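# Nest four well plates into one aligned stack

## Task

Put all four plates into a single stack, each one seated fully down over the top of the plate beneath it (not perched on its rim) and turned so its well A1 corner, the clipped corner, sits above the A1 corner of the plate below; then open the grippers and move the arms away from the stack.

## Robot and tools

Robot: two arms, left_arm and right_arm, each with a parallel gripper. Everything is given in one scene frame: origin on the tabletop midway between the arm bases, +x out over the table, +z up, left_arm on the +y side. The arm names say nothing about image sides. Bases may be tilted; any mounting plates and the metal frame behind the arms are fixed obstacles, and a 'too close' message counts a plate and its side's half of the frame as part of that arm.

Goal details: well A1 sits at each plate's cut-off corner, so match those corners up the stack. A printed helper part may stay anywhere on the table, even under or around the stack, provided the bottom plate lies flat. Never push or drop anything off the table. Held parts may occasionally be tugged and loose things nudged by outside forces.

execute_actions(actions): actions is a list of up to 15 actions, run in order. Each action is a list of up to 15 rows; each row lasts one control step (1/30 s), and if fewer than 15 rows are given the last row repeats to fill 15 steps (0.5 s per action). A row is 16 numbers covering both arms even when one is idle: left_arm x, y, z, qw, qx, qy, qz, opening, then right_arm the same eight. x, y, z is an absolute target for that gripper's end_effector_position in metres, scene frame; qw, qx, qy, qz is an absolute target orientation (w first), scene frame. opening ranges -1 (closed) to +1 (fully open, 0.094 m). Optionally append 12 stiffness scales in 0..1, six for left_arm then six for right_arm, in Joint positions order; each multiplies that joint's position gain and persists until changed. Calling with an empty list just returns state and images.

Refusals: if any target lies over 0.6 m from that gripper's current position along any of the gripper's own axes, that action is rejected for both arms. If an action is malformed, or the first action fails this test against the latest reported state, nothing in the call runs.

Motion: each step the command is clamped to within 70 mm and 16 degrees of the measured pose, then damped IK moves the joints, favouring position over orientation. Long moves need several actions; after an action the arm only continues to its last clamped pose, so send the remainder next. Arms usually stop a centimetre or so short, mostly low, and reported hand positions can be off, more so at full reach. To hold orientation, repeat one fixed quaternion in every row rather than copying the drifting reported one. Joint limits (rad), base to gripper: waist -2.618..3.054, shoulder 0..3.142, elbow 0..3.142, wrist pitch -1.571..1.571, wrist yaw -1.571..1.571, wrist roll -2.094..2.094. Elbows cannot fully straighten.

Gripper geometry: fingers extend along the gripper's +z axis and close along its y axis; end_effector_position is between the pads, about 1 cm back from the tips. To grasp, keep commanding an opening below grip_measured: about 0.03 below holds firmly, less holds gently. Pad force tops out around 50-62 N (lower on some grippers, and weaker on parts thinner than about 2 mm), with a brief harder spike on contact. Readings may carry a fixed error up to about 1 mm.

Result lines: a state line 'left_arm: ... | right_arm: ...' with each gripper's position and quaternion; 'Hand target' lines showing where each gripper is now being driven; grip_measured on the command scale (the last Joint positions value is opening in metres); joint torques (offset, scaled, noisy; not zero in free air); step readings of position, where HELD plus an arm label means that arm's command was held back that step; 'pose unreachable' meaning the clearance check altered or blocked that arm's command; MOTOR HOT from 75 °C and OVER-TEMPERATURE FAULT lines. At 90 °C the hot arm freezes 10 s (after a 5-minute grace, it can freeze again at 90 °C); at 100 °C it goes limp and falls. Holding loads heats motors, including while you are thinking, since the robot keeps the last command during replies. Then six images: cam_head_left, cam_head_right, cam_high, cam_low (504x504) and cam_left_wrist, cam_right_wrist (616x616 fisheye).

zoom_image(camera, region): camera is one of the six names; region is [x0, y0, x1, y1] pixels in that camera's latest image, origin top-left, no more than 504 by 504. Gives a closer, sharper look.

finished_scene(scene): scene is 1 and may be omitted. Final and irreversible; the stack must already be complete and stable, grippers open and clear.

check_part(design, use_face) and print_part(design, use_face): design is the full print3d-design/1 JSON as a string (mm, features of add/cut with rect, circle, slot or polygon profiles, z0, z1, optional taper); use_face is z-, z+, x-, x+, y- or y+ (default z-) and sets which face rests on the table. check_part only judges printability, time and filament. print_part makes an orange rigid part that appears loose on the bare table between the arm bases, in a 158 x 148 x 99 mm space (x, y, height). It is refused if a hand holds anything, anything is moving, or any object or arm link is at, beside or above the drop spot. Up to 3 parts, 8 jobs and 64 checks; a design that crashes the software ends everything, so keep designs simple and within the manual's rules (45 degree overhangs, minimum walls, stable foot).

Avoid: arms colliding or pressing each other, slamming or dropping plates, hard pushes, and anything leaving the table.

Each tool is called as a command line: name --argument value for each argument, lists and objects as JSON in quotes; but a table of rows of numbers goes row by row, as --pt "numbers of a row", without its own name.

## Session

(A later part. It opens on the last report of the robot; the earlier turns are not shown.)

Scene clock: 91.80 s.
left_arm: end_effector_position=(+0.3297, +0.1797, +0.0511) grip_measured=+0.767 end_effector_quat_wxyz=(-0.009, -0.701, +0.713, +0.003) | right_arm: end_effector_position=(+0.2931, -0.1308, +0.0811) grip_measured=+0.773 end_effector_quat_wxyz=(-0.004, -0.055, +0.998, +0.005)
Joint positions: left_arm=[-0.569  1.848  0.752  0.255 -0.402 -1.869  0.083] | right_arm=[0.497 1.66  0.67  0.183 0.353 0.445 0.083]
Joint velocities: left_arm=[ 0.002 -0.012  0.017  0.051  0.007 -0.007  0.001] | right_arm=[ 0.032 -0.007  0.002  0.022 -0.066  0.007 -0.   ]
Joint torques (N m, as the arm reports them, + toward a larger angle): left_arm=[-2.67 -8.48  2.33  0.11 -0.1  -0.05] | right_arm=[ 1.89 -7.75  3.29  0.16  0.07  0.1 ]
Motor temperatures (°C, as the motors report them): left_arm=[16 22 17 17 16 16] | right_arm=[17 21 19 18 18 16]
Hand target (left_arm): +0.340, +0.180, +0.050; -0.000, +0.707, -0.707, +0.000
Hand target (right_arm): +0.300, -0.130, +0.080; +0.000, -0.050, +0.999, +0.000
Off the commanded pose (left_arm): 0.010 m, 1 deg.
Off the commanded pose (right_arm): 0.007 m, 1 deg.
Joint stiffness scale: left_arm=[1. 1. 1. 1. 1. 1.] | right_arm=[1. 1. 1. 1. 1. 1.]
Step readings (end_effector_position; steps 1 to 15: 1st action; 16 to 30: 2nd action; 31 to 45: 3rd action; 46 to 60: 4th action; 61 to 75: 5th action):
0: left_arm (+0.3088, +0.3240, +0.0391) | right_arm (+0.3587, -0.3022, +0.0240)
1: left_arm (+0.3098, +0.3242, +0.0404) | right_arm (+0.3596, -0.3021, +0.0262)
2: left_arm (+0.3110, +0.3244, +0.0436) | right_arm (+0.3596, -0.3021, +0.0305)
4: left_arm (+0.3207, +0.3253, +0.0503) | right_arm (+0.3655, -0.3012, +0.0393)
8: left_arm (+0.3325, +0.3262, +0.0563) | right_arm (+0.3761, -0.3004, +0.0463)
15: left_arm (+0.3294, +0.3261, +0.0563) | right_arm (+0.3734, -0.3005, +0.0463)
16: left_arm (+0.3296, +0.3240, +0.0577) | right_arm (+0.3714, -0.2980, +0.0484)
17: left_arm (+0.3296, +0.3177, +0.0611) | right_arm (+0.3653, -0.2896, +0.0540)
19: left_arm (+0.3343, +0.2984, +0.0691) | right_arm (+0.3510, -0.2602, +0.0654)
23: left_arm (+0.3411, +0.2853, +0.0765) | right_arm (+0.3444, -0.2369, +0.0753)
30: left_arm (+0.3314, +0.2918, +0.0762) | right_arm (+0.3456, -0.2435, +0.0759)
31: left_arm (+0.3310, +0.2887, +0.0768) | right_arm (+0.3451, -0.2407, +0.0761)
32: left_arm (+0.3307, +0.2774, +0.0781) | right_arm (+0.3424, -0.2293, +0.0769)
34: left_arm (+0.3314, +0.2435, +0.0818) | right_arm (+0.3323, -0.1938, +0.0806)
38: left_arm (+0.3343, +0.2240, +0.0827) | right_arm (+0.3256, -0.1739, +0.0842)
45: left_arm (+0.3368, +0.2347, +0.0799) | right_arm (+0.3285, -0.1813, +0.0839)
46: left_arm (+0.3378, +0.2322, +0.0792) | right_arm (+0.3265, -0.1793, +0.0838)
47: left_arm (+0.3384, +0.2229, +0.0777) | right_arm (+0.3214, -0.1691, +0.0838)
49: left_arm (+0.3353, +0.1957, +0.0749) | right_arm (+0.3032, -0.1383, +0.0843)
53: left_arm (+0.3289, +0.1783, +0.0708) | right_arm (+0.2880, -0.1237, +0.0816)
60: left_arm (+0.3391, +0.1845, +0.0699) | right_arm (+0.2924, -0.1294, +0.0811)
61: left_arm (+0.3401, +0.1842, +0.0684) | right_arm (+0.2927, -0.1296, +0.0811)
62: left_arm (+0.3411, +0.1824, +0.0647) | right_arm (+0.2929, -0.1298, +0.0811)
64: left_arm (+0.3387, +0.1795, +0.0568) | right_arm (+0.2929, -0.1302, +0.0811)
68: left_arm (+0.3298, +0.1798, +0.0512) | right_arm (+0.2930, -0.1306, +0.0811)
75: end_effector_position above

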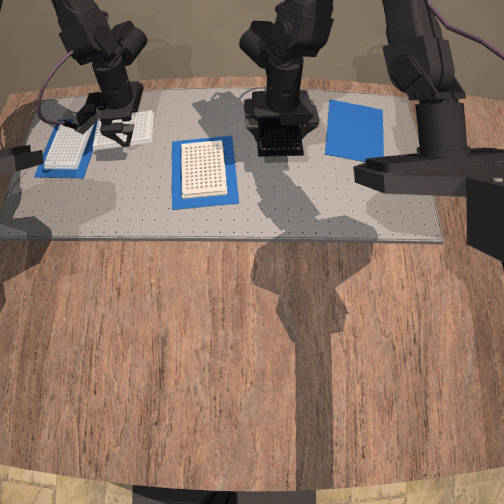

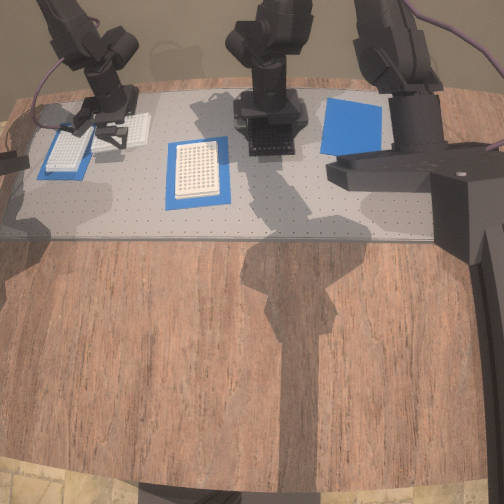

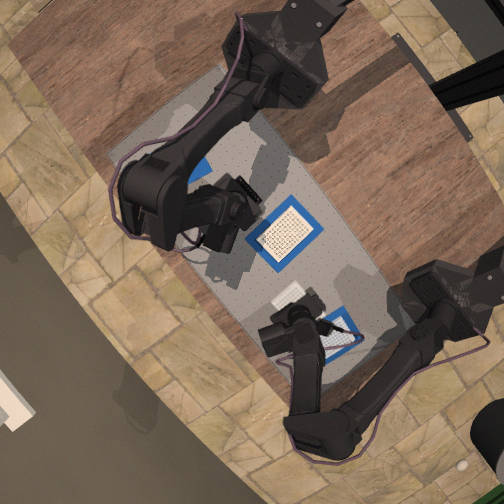

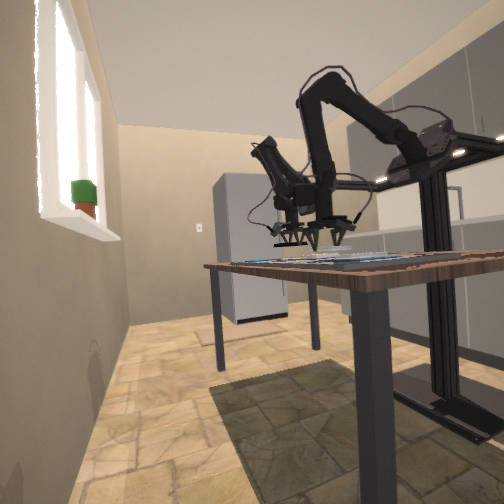

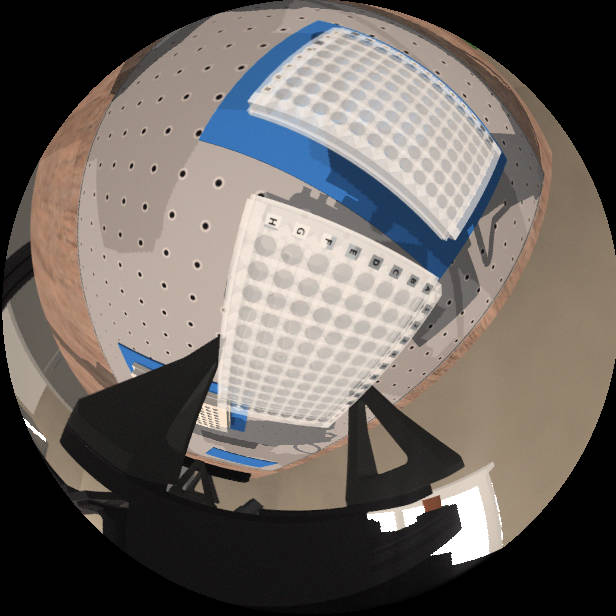

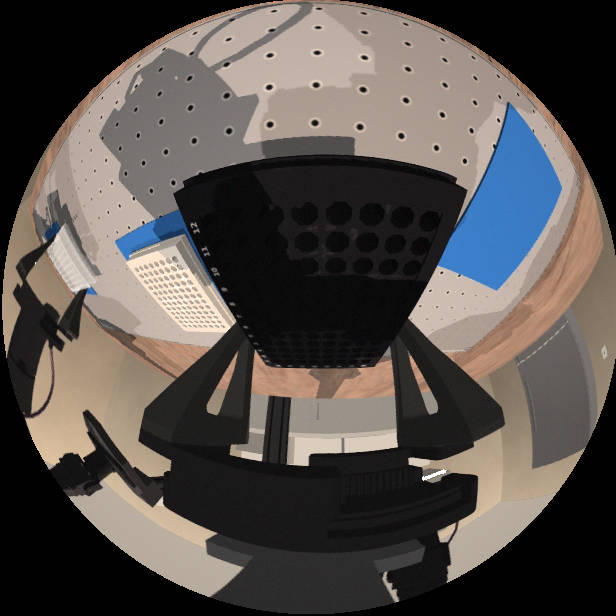

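execute_actions --actions '[[[0.345,0.165,0.035,0,-0.707,0.707,0,0.73,0.30,-0.13,0.08,0,-0.05,1,0,0.73]],[[0.345,0.165,0.027,0,-0.707,0.707,0,0.73,0.30,-0.13,0.08,0,-0.05,1,0,0.73],[0.345,0.165,0.026,0,-0.707,0.707,0,0.73,0.30,-0.13,0.08,0,-0.05,1,0,0.73],[0.345,0.165,0.025,0,-0.707,0.707,0,0.73,0.30,-0.13,0.08,0,-0.05,1,0,0.73],[0.345,0.165,0.024,0,-0.707,0.707,0,0.73,0.30,-0.13,0.08,0,-0.05,1,0,0.73],[0.345,0.165,0.022,0,-0.707,0.707,0,0.73,0.30,-0.13,0.08,0,-0.05,1,0,0.73]]]'

zoom_image --camera "cam_low" --region '[230,210,420,280]'

Scene clock: 101.43 s.
left_arm: end_effector_position=(+0.3341, +0.1673, +0.0241) grip_measured=+0.767 end_effector_quat_wxyz=(-0.007, -0.705, +0.709, +0.008) | right_arm: end_effector_position=(+0.3213, -0.1292, +0.0813) grip_measured=+0.773 end_effector_quat_wxyz=(+0.029, -0.036, +0.999, +0.003)
Joint positions: left_arm=[-0.569  1.976  0.857  0.269 -0.41  -1.883  0.083] | right_arm=[0.474 1.653 0.709 0.202 0.372 0.445 0.083]
Joint velocities: left_arm=[-0.017 -0.012 -0.007  0.037 -0.081  0.022 -0.001] | right_arm=[-0.012  0.007 -0.002 -0.183 -0.081 -0.066  0.001]
Joint torques (N m, as the arm reports them, + toward a larger angle): left_arm=[-3.1  -8.43  2.27  0.19 -0.03  0.05] | right_arm=[ 3.22 -7.71 -0.3   0.4  -0.01  0.08]
Motor temperatures (°C, as the motors report them): left_arm=[17 23 17 17 16 16] | right_arm=[17 21 19 18 18 16]
Hand target (left_arm): +0.345, +0.165, +0.022; -0.000, +0.707, -0.707, -0.000
Hand target (right_arm): +0.300, -0.131, +0.080; +0.000, -0.050, +0.999, -0.000
Off the commanded pose (left_arm): 0.011 m, 1 deg.
Off the commanded pose (right_arm): 0.021 m, 4 deg.
Joint stiffness scale: left_arm=[1. 1. 1. 1. 1. 1.] | right_arm=[1. 1. 1. 1. 1. 1.]
Step readings (end_effector_position; steps 1 to 15: 1st action; 16 to 30: 2nd action):
0: left_arm (+0.3297, +0.1797, +0.0511) | right_arm (+0.2930, -0.1308, +0.0811)
1: left_arm (+0.3304, +0.1794, +0.0496) | right_arm (+0.2930, -0.1308, +0.0811)
2: left_arm (+0.3330, +0.1773, +0.0457) | right_arm (+0.2930, -0.1308, +0.0811)
4: left_arm (+0.3377, +0.1724, +0.0383) | right_arm (+0.2930, -0.1308, +0.0811)
8: left_arm (+0.3385, +0.1706, +0.0347) | right_arm (+0.2930, -0.1308, +0.0811)
15: left_arm (+0.3386, +0.1707, +0.0347) | right_arm (+0.2932, -0.1309, +0.0811)
16: left_arm (+0.3385, +0.1706, +0.0341) | right_arm (+0.2954, -0.1311, +0.0810)
17: left_arm (+0.3386, +0.1699, +0.0326) | right_arm (+0.3010, -0.1304, +0.0808)
19: left_arm (+0.3384, +0.1683, +0.0291) | right_arm (+0.3230, -0.1264, +0.0809)
23: left_arm (+0.3345, +0.1674, +0.0245) | right_arm (+0.3552, -0.1182, +0.0847)
30: end_effector_position above

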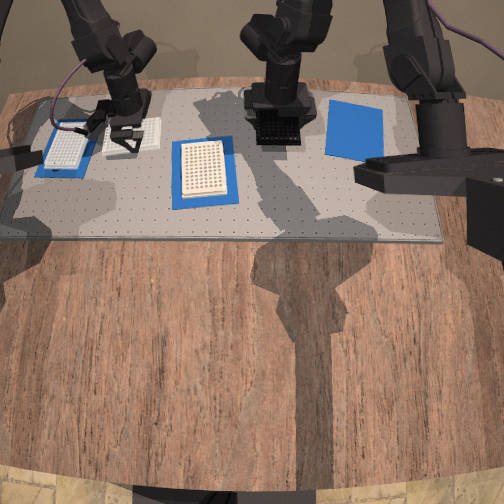

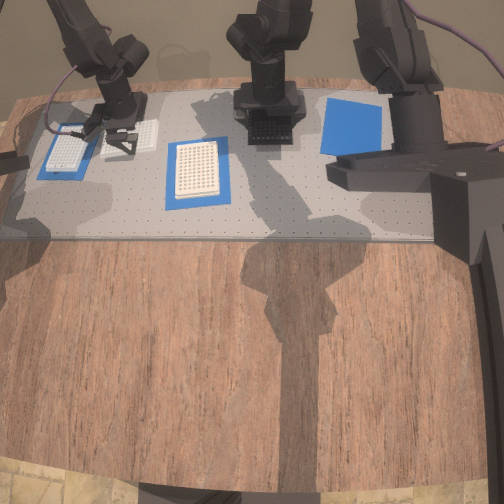

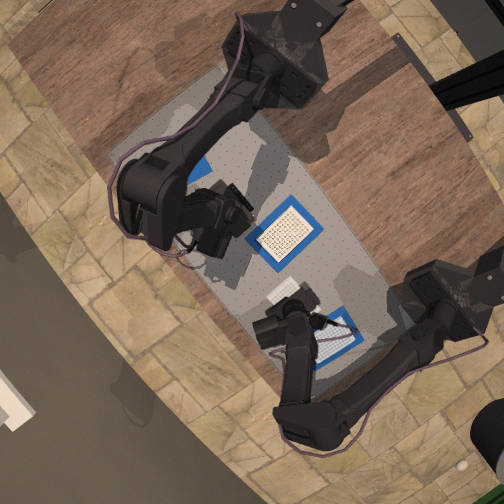

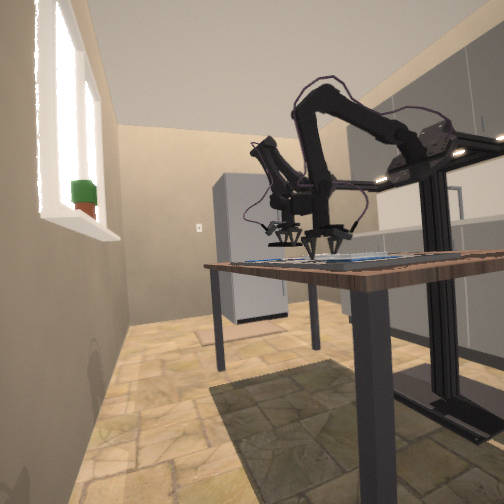

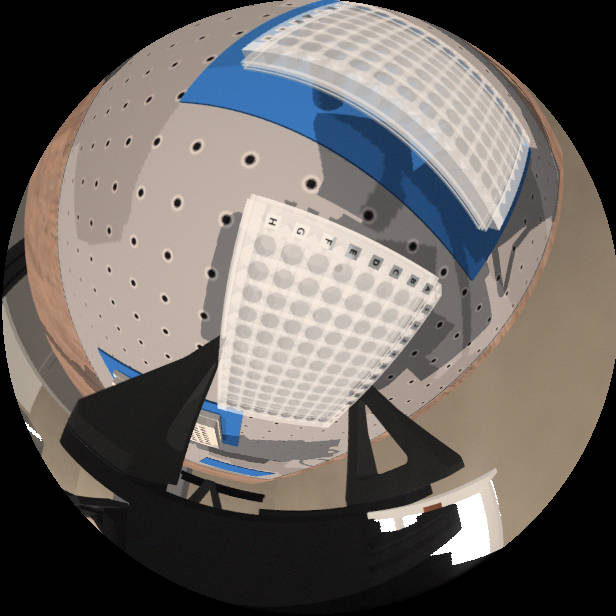

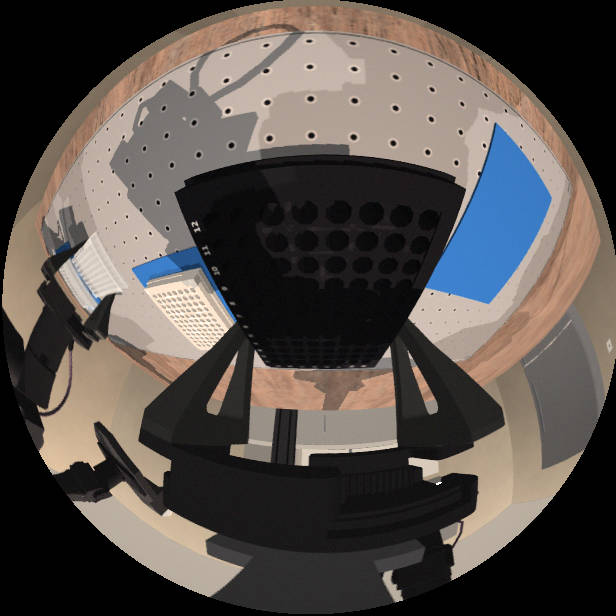

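Region (230, 210, 420, 280) of cam_low's 504x504 image, scaled by 2.653, with more detail than that image has; it fills the top 186 rows of this view, and the rest is white.

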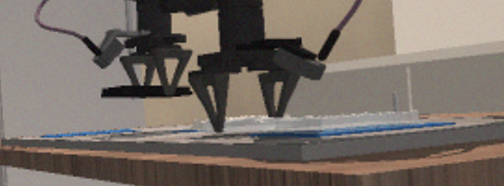

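execute_actions --actions '[[[0.345,0.165,0.018,0,-0.707,0.707,0,0.73,0.30,-0.13,0.08,0,-0.05,1,0,0.73]],[[0.34,0.165,0.021,0,-0.707,0.707,0,1,0.30,-0.13,0.08,0,-0.05,1,0,0.73]],[[0.335,0.165,0.07,0,-0.707,0.707,0,1,0.30,-0.11,0.08,0,-0.05,1,0,0.73]],[[0.33,0.25,0.08,0,-0.38,0.92,0,1,0.29,-0.06,0.08,0,-0.05,1,0,0.73]],[[0.32,0.32,0.06,0,0.04,1,0,1,0.28,-0.01,0.07,0,-0.05,1,0,0.73]],[[0.32,0.32,0.04,0,0.04,1,0,1,0.28,0.02,0.06,0,-0.05,1,0,0.73]],[[0.32,0.32,0.04,0,0.04,1,0,1,0.28,0.02,0.06,0,-0.05,1,0,0.73]]]'

zoom_image --camera "cam_head_left" --region '[140,100,270,230]'

Scene clock: 119.80 s.
left_arm: end_effector_position=(+0.3173, +0.3167, +0.0407) grip_measured=+1.000 end_effector_quat_wxyz=(-0.006, +0.040, +0.999, -0.002) | right_arm: end_effector_position=(+0.2796, +0.0097, +0.0560) grip_measured=+0.773 end_effector_quat_wxyz=(-0.004, -0.047, +0.999, -0.003)
Joint positions: left_arm=[-0.105  1.758  0.561  0.443 -0.081  0.108  0.094] | right_arm=[ 0.79   2.04   1.187 -0.076  0.558  0.713  0.083]
Joint velocities: left_arm=[ 0.012  0.002 -0.007 -0.007 -0.007 -0.022  0.   ] | right_arm=[ 0.002  0.002 -0.012 -0.066  0.007 -0.022  0.   ]
Joint torques (N m, as the arm reports them, + toward a larger angle): left_arm=[ 0.22 -7.77 -0.38  0.39  0.07  0.05] | right_arm=[ 6.33 -9.39  4.89  0.09  0.1   0.08]
Motor temperatures (°C, as the motors report them): left_arm=[17 23 17 17 16 16] | right_arm=[18 22 19 18 18 16]
Hand target (left_arm): +0.320, +0.320, +0.040; -0.000, +0.040, +0.999, -0.000
Hand target (right_arm): +0.280, +0.020, +0.060; +0.000, -0.050, +0.999, +0.000
Off the commanded pose (left_arm): 0.004 m, 1 deg.
Off the commanded pose (right_arm): 0.011 m, 1 deg.
Joint stiffness scale: left_arm=[1. 1. 1. 1. 1. 1.] | right_arm=[1. 1. 1. 1. 1. 1.]
Step readings (end_effector_position; steps 1 to 15: 1st action; 16 to 30: 2nd action; 31 to 45: 3rd action; 46 to 60: 4th action; 61 to 75: 5th action; 76 to 90: 6th action; 91 to 105: 7th action):
0: left_arm (+0.3344, +0.1672, +0.0241) | right_arm (+0.3164, -0.1307, +0.0812)
1: left_arm (+0.3342, +0.1672, +0.0238) | right_arm (+0.3164, -0.1307, +0.0812)
2: left_arm (+0.3346, +0.1668, +0.0233) | right_arm (+0.3163, -0.1307, +0.0812)
4: left_arm (+0.3348, +0.1662, +0.0221) | right_arm (+0.3163, -0.1306, +0.0812)
8: left_arm (+0.3348, +0.1663, +0.0221) | right_arm (+0.3163, -0.1306, +0.0812)
15: left_arm (+0.3348, +0.1663, +0.0221) | right_arm (+0.3163, -0.1305, +0.0812)
16: left_arm (+0.3351, +0.1662, +0.0221) | right_arm (+0.3163, -0.1305, +0.0812)
17: left_arm (+0.3357, +0.1660, +0.0220) | right_arm (+0.3163, -0.1305, +0.0812)
19: left_arm (+0.3368, +0.1657, +0.0220) | right_arm (+0.3163, -0.1305, +0.0812)
23: left_arm (+0.3374, +0.1655, +0.0220) | right_arm (+0.3163, -0.1305, +0.0812)
30: left_arm (+0.3374, +0.1655, +0.0220) | right_arm (+0.3163, -0.1305, +0.0812)
31: left_arm (+0.3376, +0.1657, +0.0252) | right_arm (+0.3153, -0.1298, +0.0811)
32: left_arm (+0.3356, +0.1675, +0.0325) | right_arm (+0.3127, -0.1268, +0.0809)
34: left_arm (+0.3374, +0.1672, +0.0493) | right_arm (+0.3046, -0.1178, +0.0806)
38: left_arm (+0.3526, +0.1608, +0.0655) | right_arm (+0.2953, -0.1144, +0.0798)
45: left_arm (+0.3501, +0.1633, +0.0660) | right_arm (+0.2943, -0.1161, +0.0797)
46: left_arm (+0.3486, +0.1666, +0.0665) | right_arm (+0.2939, -0.1138, +0.0798)
47: left_arm (+0.3453, +0.1772, +0.0686) | right_arm (+0.2929, -0.1050, +0.0793)
49: left_arm (+0.3385, +0.2144, +0.0716) | right_arm (+0.2888, -0.0760, +0.0800)
53: left_arm (+0.3342, +0.2564, +0.0753) | right_arm (+0.2879, -0.0536, +0.0819)
60: left_arm (+0.3356, +0.2482, +0.0767) | right_arm (+0.2867, -0.0606, +0.0815)
61: left_arm (+0.3349, +0.2508, +0.0753) | right_arm (+0.2861, -0.0589, +0.0803)
62: left_arm (+0.3349, +0.2622, +0.0723) | right_arm (+0.2863, -0.0511, +0.0767)
64: left_arm (+0.3295, +0.3011, +0.0668) | right_arm (+0.2835, -0.0267, +0.0707)
68: left_arm (+0.3237, +0.3290, +0.0627) | right_arm (+0.2764, -0.0091, +0.0684)
75: left_arm (+0.3305, +0.3190, +0.0611) | right_arm (+0.2752, -0.0146, +0.0684)
76: left_arm (+0.3297, +0.3178, +0.0594) | right_arm (+0.2753, -0.0138, +0.0672)
77: left_arm (+0.3281, +0.3175, +0.0557) | right_arm (+0.2773, -0.0085, +0.0638)
79: left_arm (+0.3177, +0.3188, +0.0479) | right_arm (+0.2813, +0.0055, +0.0576)
83: left_arm (+0.3069, +0.3211, +0.0416) | right_arm (+0.2819, +0.0140, +0.0559)
90: left_arm (+0.3143, +0.3185, +0.0409) | right_arm (+0.2800, +0.0106, +0.0560)
91: left_arm (+0.3149, +0.3181, +0.0408) | right_arm (+0.2799, +0.0104, +0.0560)
92: left_arm (+0.3154, +0.3178, +0.0408) | right_arm (+0.2798, +0.0102, +0.0560)
94: left_arm (+0.3161, +0.3175, +0.0408) | right_arm (+0.2797, +0.0100, +0.0560)
98: left_arm (+0.3169, +0.3171, +0.0407) | right_arm (+0.2796, +0.0098, +0.0560)
105: end_effector_position above

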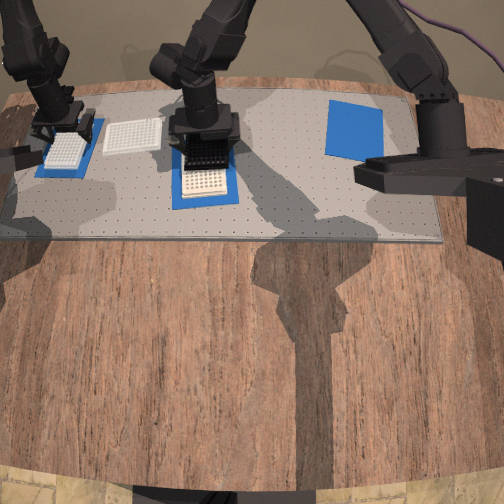

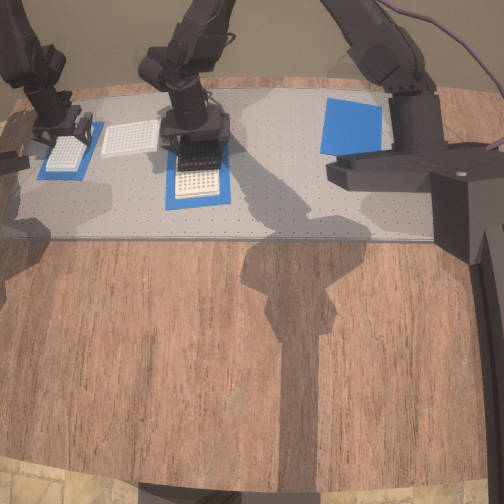

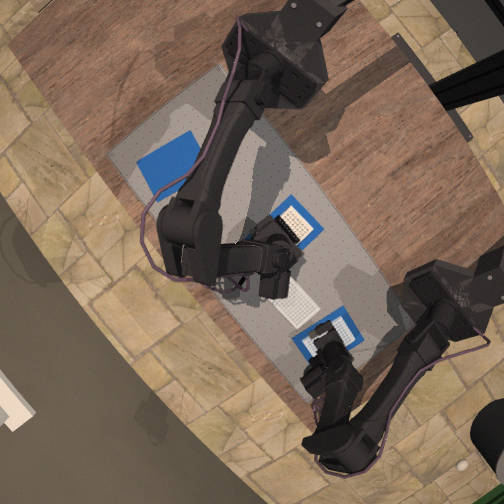

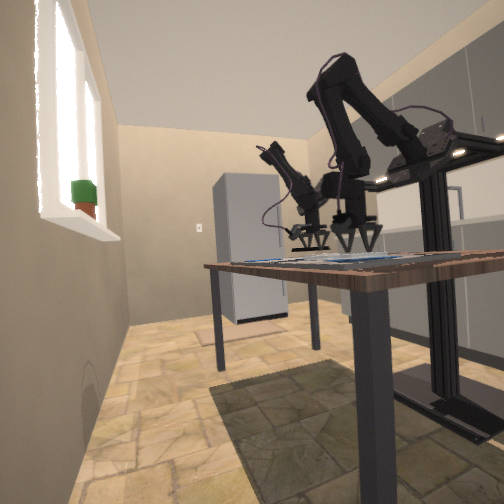

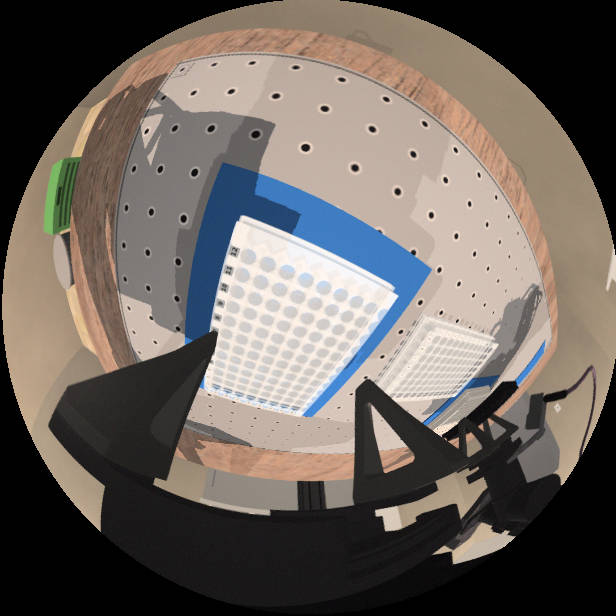

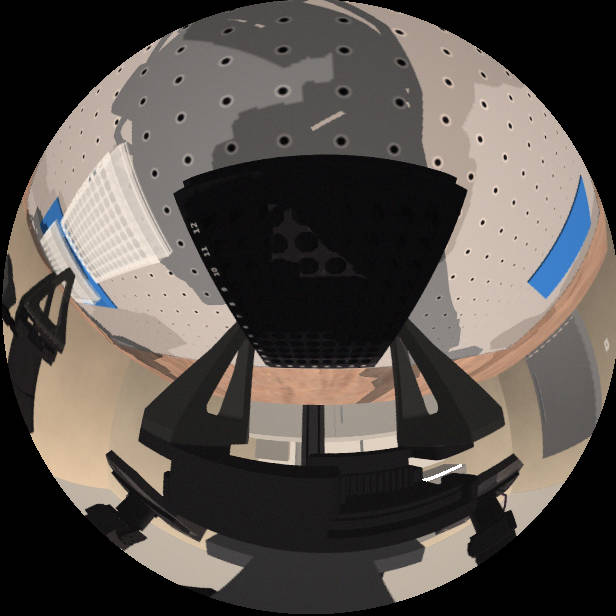

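Region (140, 100, 270, 230) of cam_head_left's 504x504 image, scaled by 3.877, with more detail than that image has.

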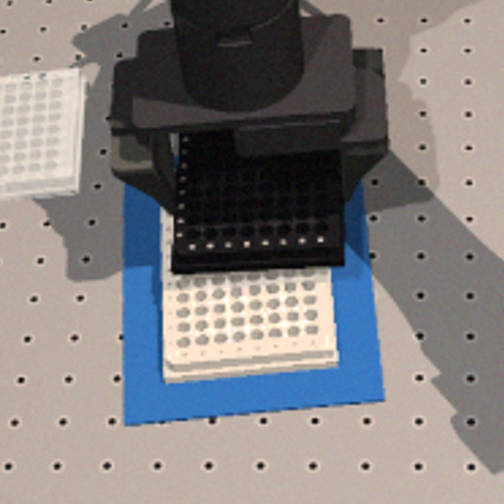

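execute_actions --actions '[[[0.312,0.33,0.038,0,0.04,1,0,1,0.24,0.022,0.055,0,-0.065,1,0,0.73]],[[0.318,0.33,0.03,0,0.04,1,0,1,0.24,0.022,0.048,0,-0.065,1,0,0.73]],[[0.318,0.33,0.03,0,0.04,1,0,1,0.24,0.022,0.048,0,-0.065,1,0,0.73]]]'

zoom_image --camera "cam_head_left" --region '[150,120,260,230]'

zoom_image --camera "cam_high" --region '[230,170,350,290]'

zoom_image --camera "cam_low" --region '[270,220,410,275]'

Scene clock: 127.90 s.
left_arm: end_effector_position=(+0.3110, +0.3277, +0.0323) grip_measured=+1.000 end_effector_quat_wxyz=(-0.008, +0.040, +0.999, -0.001) | right_arm: end_effector_position=(+0.2415, +0.0223, +0.0492) grip_measured=+0.773 end_effector_quat_wxyz=(-0.004, -0.064, +0.998, +0.000)
Joint positions: left_arm=[-0.062  1.804  0.561  0.488 -0.052  0.137  0.094] | right_arm=[ 0.857  2.117  1.168 -0.009  0.591  0.742  0.083]
Joint velocities: left_arm=[-0.012 -0.007 -0.007 -0.051  0.022 -0.051  0.   ] | right_arm=[ 0.017 -0.002 -0.002  0.007  0.022 -0.081  0.001]
Joint torques (N m, as the arm reports them, + toward a larger angle): left_arm=[ 0.19 -7.48  0.59  0.29  0.07  0.05] | right_arm=[ 5.49 -9.1   1.27  0.44  0.07 -0.01]
Motor temperatures (°C, as the motors report them): left_arm=[17 23 17 17 16 16] | right_arm=[19 22 19 18 18 16]
Hand target (left_arm): +0.318, +0.330, +0.030; -0.000, +0.040, +0.999, -0.000
Hand target (right_arm): +0.240, +0.022, +0.048; -0.000, -0.065, +0.998, -0.000
Off the commanded pose (left_arm): 0.008 m, 1 deg.
Off the commanded pose (right_arm): 0.002 m, 1 deg.
Joint stiffness scale: left_arm=[1. 1. 1. 1. 1. 1.] | right_arm=[1. 1. 1. 1. 1. 1.]
Step readings (end_effector_position; steps 1 to 15: 1st action; 16 to 30: 2nd action; 31 to 45: 3rd action):
0: left_arm (+0.3174, +0.3166, +0.0407) | right_arm (+0.2795, +0.0097, +0.0560)
1: left_arm (+0.3180, +0.3170, +0.0406) | right_arm (+0.2783, +0.0104, +0.0557)
2: left_arm (+0.3190, +0.3192, +0.0402) | right_arm (+0.2764, +0.0123, +0.0554)
4: left_arm (+0.3201, +0.3261, +0.0393) | right_arm (+0.2642, +0.0176, +0.0547)
8: left_arm (+0.3215, +0.3300, +0.0387) | right_arm (+0.2424, +0.0211, +0.0528)
15: left_arm (+0.3231, +0.3289, +0.0387) | right_arm (+0.2425, +0.0206, +0.0519)
16: left_arm (+0.3224, +0.3288, +0.0382) | right_arm (+0.2427, +0.0209, +0.0518)
17: left_arm (+0.3211, +0.3287, +0.0370) | right_arm (+0.2428, +0.0215, +0.0514)
19: left_arm (+0.3157, +0.3282, +0.0345) | right_arm (+0.2424, +0.0219, +0.0506)
23: left_arm (+0.3110, +0.3277, +0.0323) | right_arm (+0.2411, +0.0217, +0.0493)
30: left_arm (+0.3110, +0.3277, +0.0323) | right_arm (+0.2414, +0.0221, +0.0492)
31: left_arm (+0.3110, +0.3277, +0.0323) | right_arm (+0.2414, +0.0222, +0.0492)
32: left_arm (+0.3110, +0.3277, +0.0323) | right_arm (+0.2414, +0.0222, +0.0492)
34: left_arm (+0.3110, +0.3277, +0.0323) | right_arm (+0.2415, +0.0223, +0.0492)
38: left_arm (+0.3110, +0.3277, +0.0323) | right_arm (+0.2415, +0.0223, +0.0492)
45: end_effector_position above

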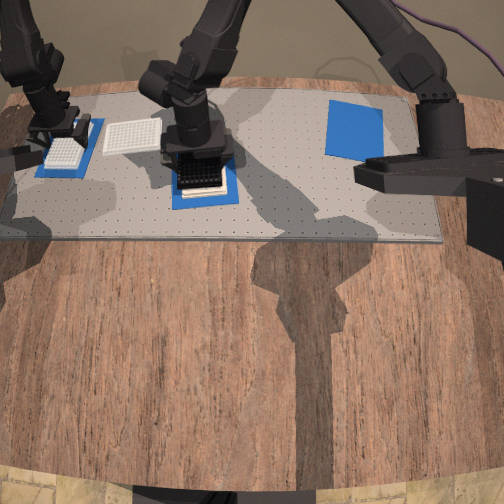

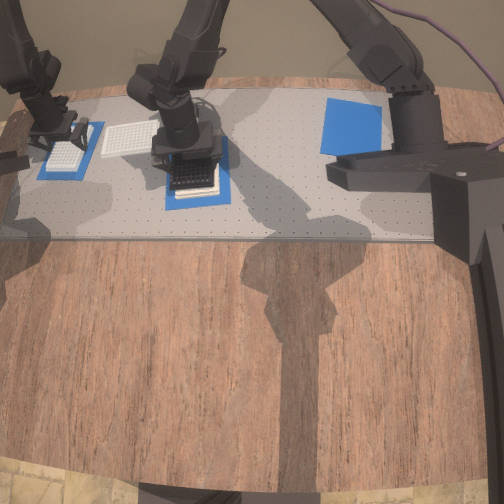

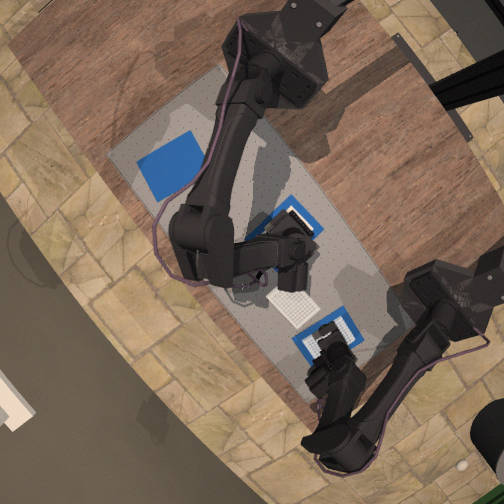

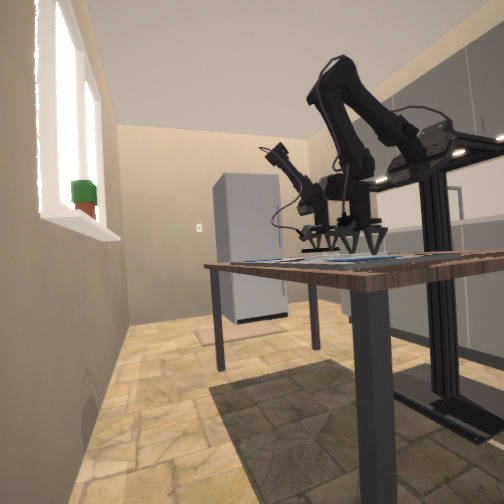

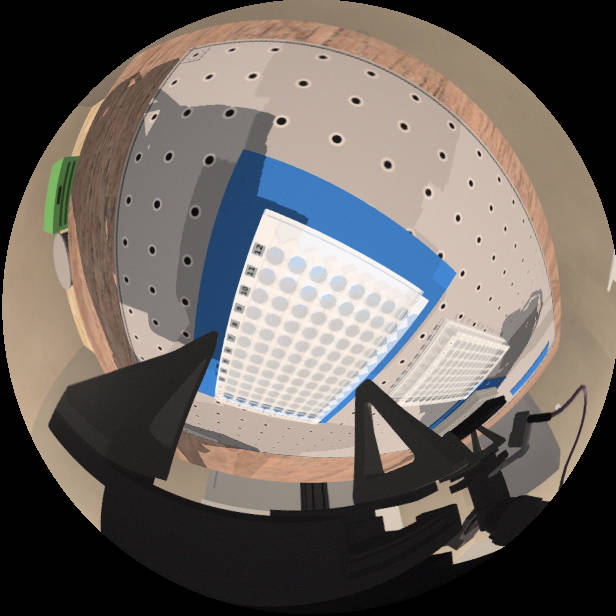

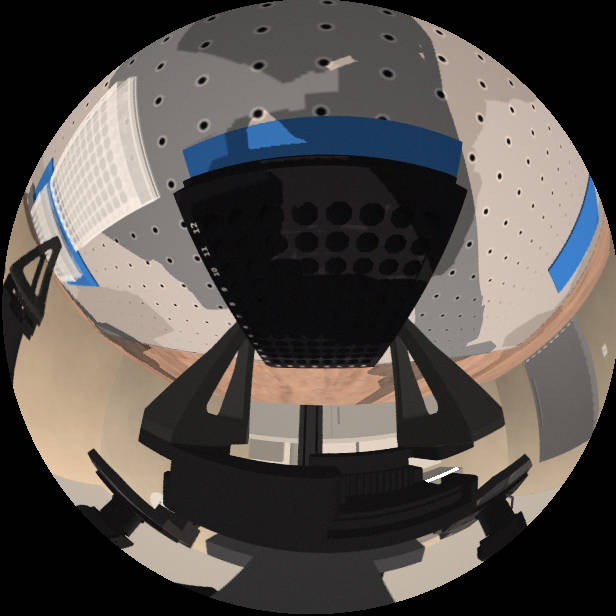

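Region (150, 120, 260, 230) of cam_head_left's 504x504 image, scaled by 4.582, with more detail than that image has.

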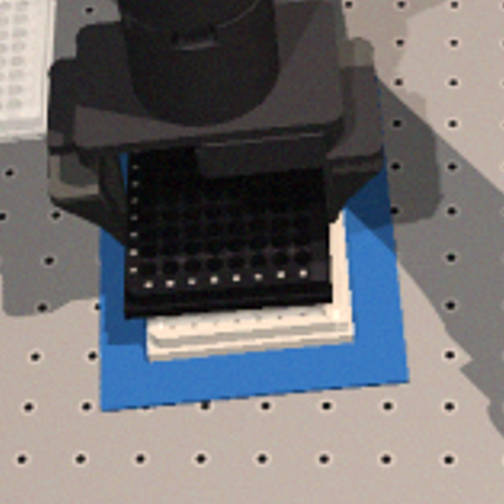

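Region (230, 170, 350, 290) of cam_high's 504x504 image, scaled by 4.200, with more detail than that image has.

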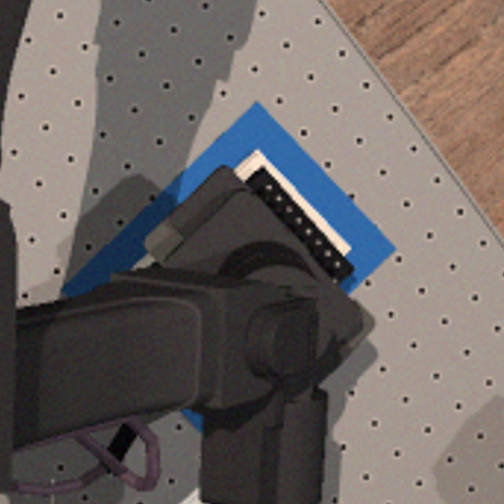

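Region (270, 220, 410, 275) of cam_low's 504x504 image, scaled by 3.600, with more detail than that image has; it fills the top 198 rows of this view, and the rest is white.

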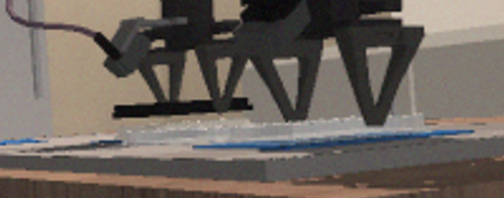

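execute_actions --actions '[[[0.318,0.326,0.022,0,0.04,1,0,1,0.234,0.010,0.048,0,-0.065,1,0,0.73]],[[0.318,0.326,0.022,0,0.04,1,0,0.82,0.234,0.010,0.041,0,-0.065,1,0,0.73]],[[0.318,0.326,0.022,0,0.04,1,0,0.73,0.234,0.010,0.041,0,-0.065,1,0,0.73]]]'

zoom_image --camera "cam_head_left" --region '[165,150,245,215]'

zoom_image --camera "cam_high" --region '[260,190,330,260]'

zoom_image --camera "cam_low" --region '[270,220,410,275]'

Scene clock: 136.27 s.
left_arm: end_effector_position=(+0.3049, +0.3271, +0.0252) grip_measured=+0.758 end_effector_quat_wxyz=(-0.016, +0.041, +0.999, -0.001) | right_arm: end_effector_position=(+0.2395, +0.0101, +0.0432) grip_measured=+0.773 end_effector_quat_wxyz=(+0.001, -0.060, +0.998, -0.002)
Joint positions: left_arm=[-0.062  1.844  0.572  0.499 -0.052  0.137  0.083] | right_arm=[0.838 2.116 1.116 0.058 0.591 0.728 0.083]
Joint velocities: left_arm=[-0.017  0.007  0.002 -0.095  0.037  0.007  0.003] | right_arm=[-0.017  0.007  0.002 -0.007 -0.051 -0.051  0.   ]
Joint torques (N m, as the arm reports them, + toward a larger angle): left_arm=[-0.74 -7.4   1.04  0.35 -0.03 -0.04] | right_arm=[ 5.4  -8.33  0.78  0.45 -0.03 -0.04]
Motor temperatures (°C, as the motors report them): left_arm=[17 23 17 17 16 16] | right_arm=[19 23 19 18 18 16]
Hand target (left_arm): +0.318, +0.326, +0.022; -0.000, +0.040, +0.999, -0.000
Hand target (right_arm): +0.234, +0.010, +0.041; -0.000, -0.065, +0.998, -0.000
Off the commanded pose (left_arm): 0.014 m, 2 deg.
Off the commanded pose (right_arm): 0.006 m, 1 deg.
Joint stiffness scale: left_arm=[1. 1. 1. 1. 1. 1.] | right_arm=[1. 1. 1. 1. 1. 1.]
Step readings (end_effector_position; steps 1 to 15: 1st action; 16 to 30: 2nd action; 31 to 45: 3rd action):
0: left_arm (+0.3110, +0.3277, +0.0323) | right_arm (+0.2415, +0.0223, +0.0492)
1: left_arm (+0.3108, +0.3277, +0.0317) | right_arm (+0.2410, +0.0218, +0.0488)
2: left_arm (+0.3105, +0.3276, +0.0301) | right_arm (+0.2402, +0.0206, +0.0484)
4: left_arm (+0.3079, +0.3272, +0.0269) | right_arm (+0.2358, +0.0144, +0.0469)
8: left_arm (+0.3045, +0.3270, +0.0252) | right_arm (+0.2321, +0.0080, +0.0454)
15: left_arm (+0.3049, +0.3270, +0.0252) | right_arm (+0.2340, +0.0102, +0.0454)
16: left_arm (+0.3049, +0.3270, +0.0252) | right_arm (+0.2345, +0.0103, +0.0452)
17: left_arm (+0.3049, +0.3271, +0.0252) | right_arm (+0.2351, +0.0104, +0.0450)
19: left_arm (+0.3049, +0.3271, +0.0252) | right_arm (+0.2370, +0.0101, +0.0442)
23: left_arm (+0.3049, +0.3271, +0.0252) | right_arm (+0.2390, +0.0095, +0.0432)
30: left_arm (+0.3049, +0.3271, +0.0252) | right_arm (+0.2394, +0.0099, +0.0432)
31: left_arm (+0.3049, +0.3271, +0.0252) | right_arm (+0.2394, +0.0100, +0.0432)
32: left_arm (+0.3049, +0.3271, +0.0252) | right_arm (+0.2394, +0.0100, +0.0432)
34: left_arm (+0.3049, +0.3271, +0.0252) | right_arm (+0.2395, +0.0101, +0.0432)
38: left_arm (+0.3049, +0.3271, +0.0252) | right_arm (+0.2395, +0.0101, +0.0432)
45: end_effector_position above

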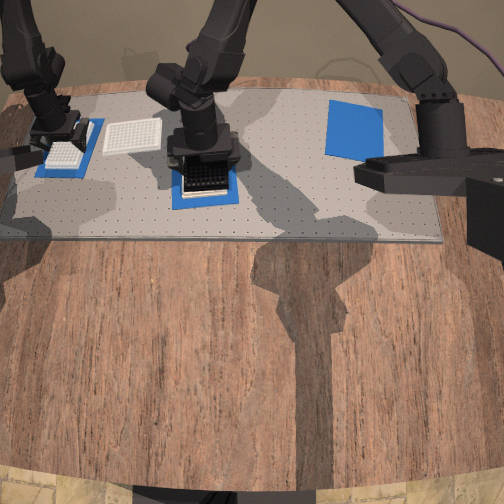

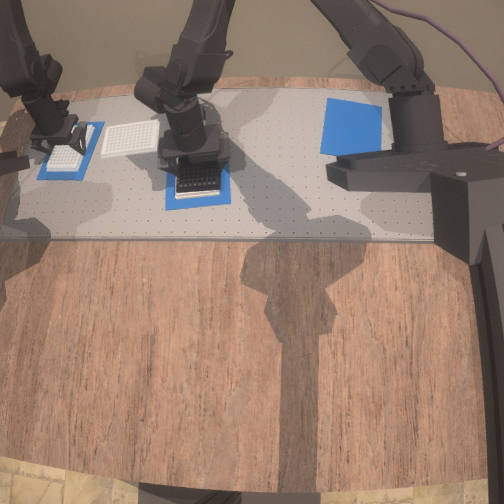

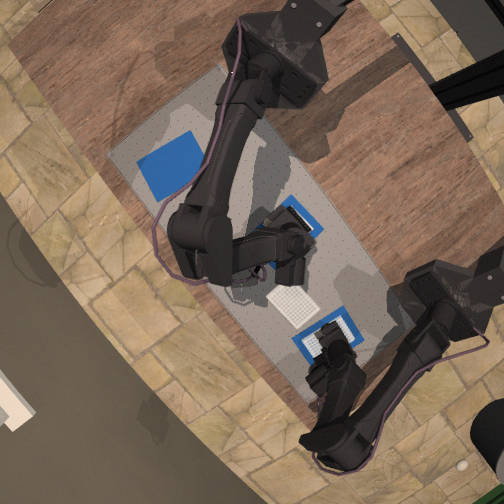

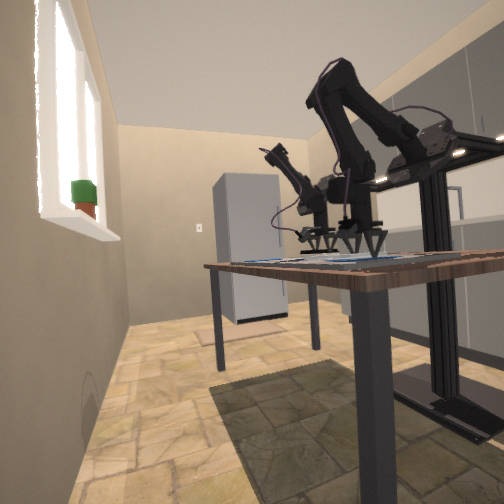

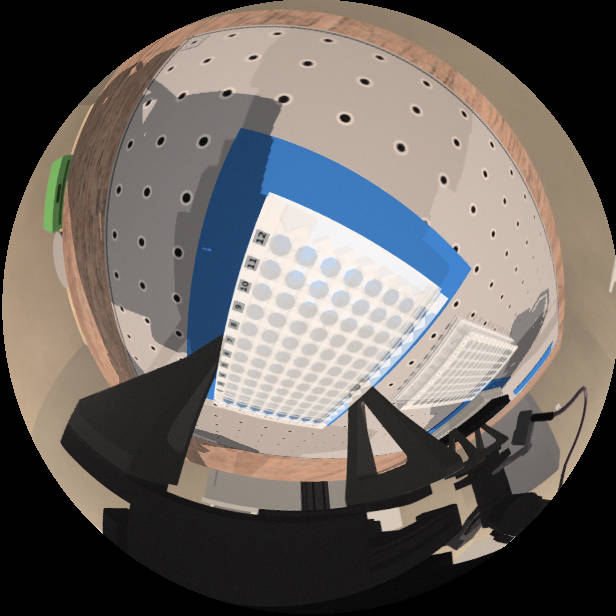

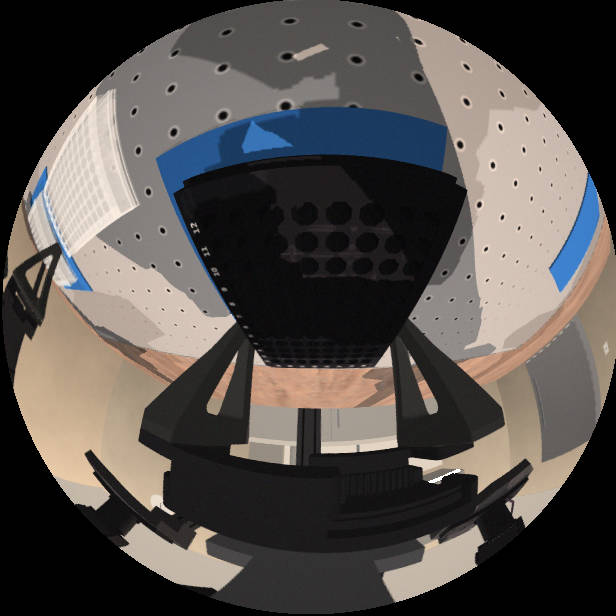

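Region (165, 150, 245, 215) of cam_head_left's 504x504 image, scaled by 6.300, with more detail than that image has; it fills the top 410 rows of this view, and the rest is white.

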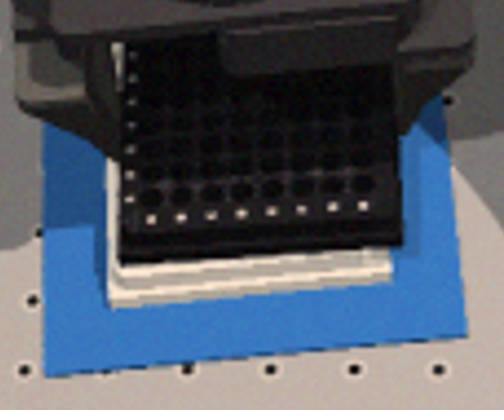

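Region (260, 190, 330, 260) of cam_high's 504x504 image, scaled by 7.200, with more detail than that image has.

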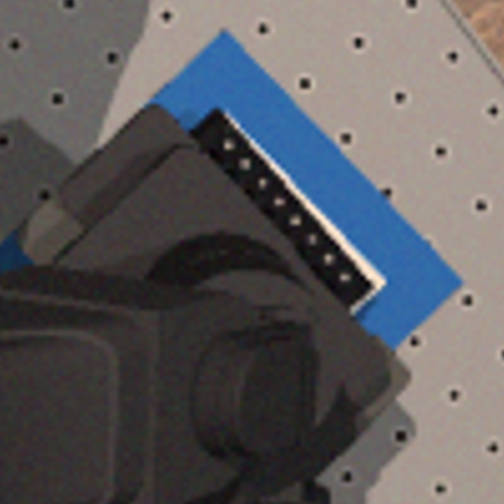

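Region (270, 220, 410, 275) of cam_low's 504x504 image, scaled by 3.600, with more detail than that image has; it fills the top 198 rows of this view, and the rest is white.

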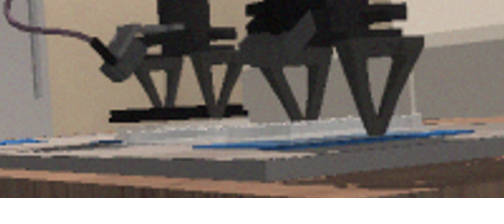

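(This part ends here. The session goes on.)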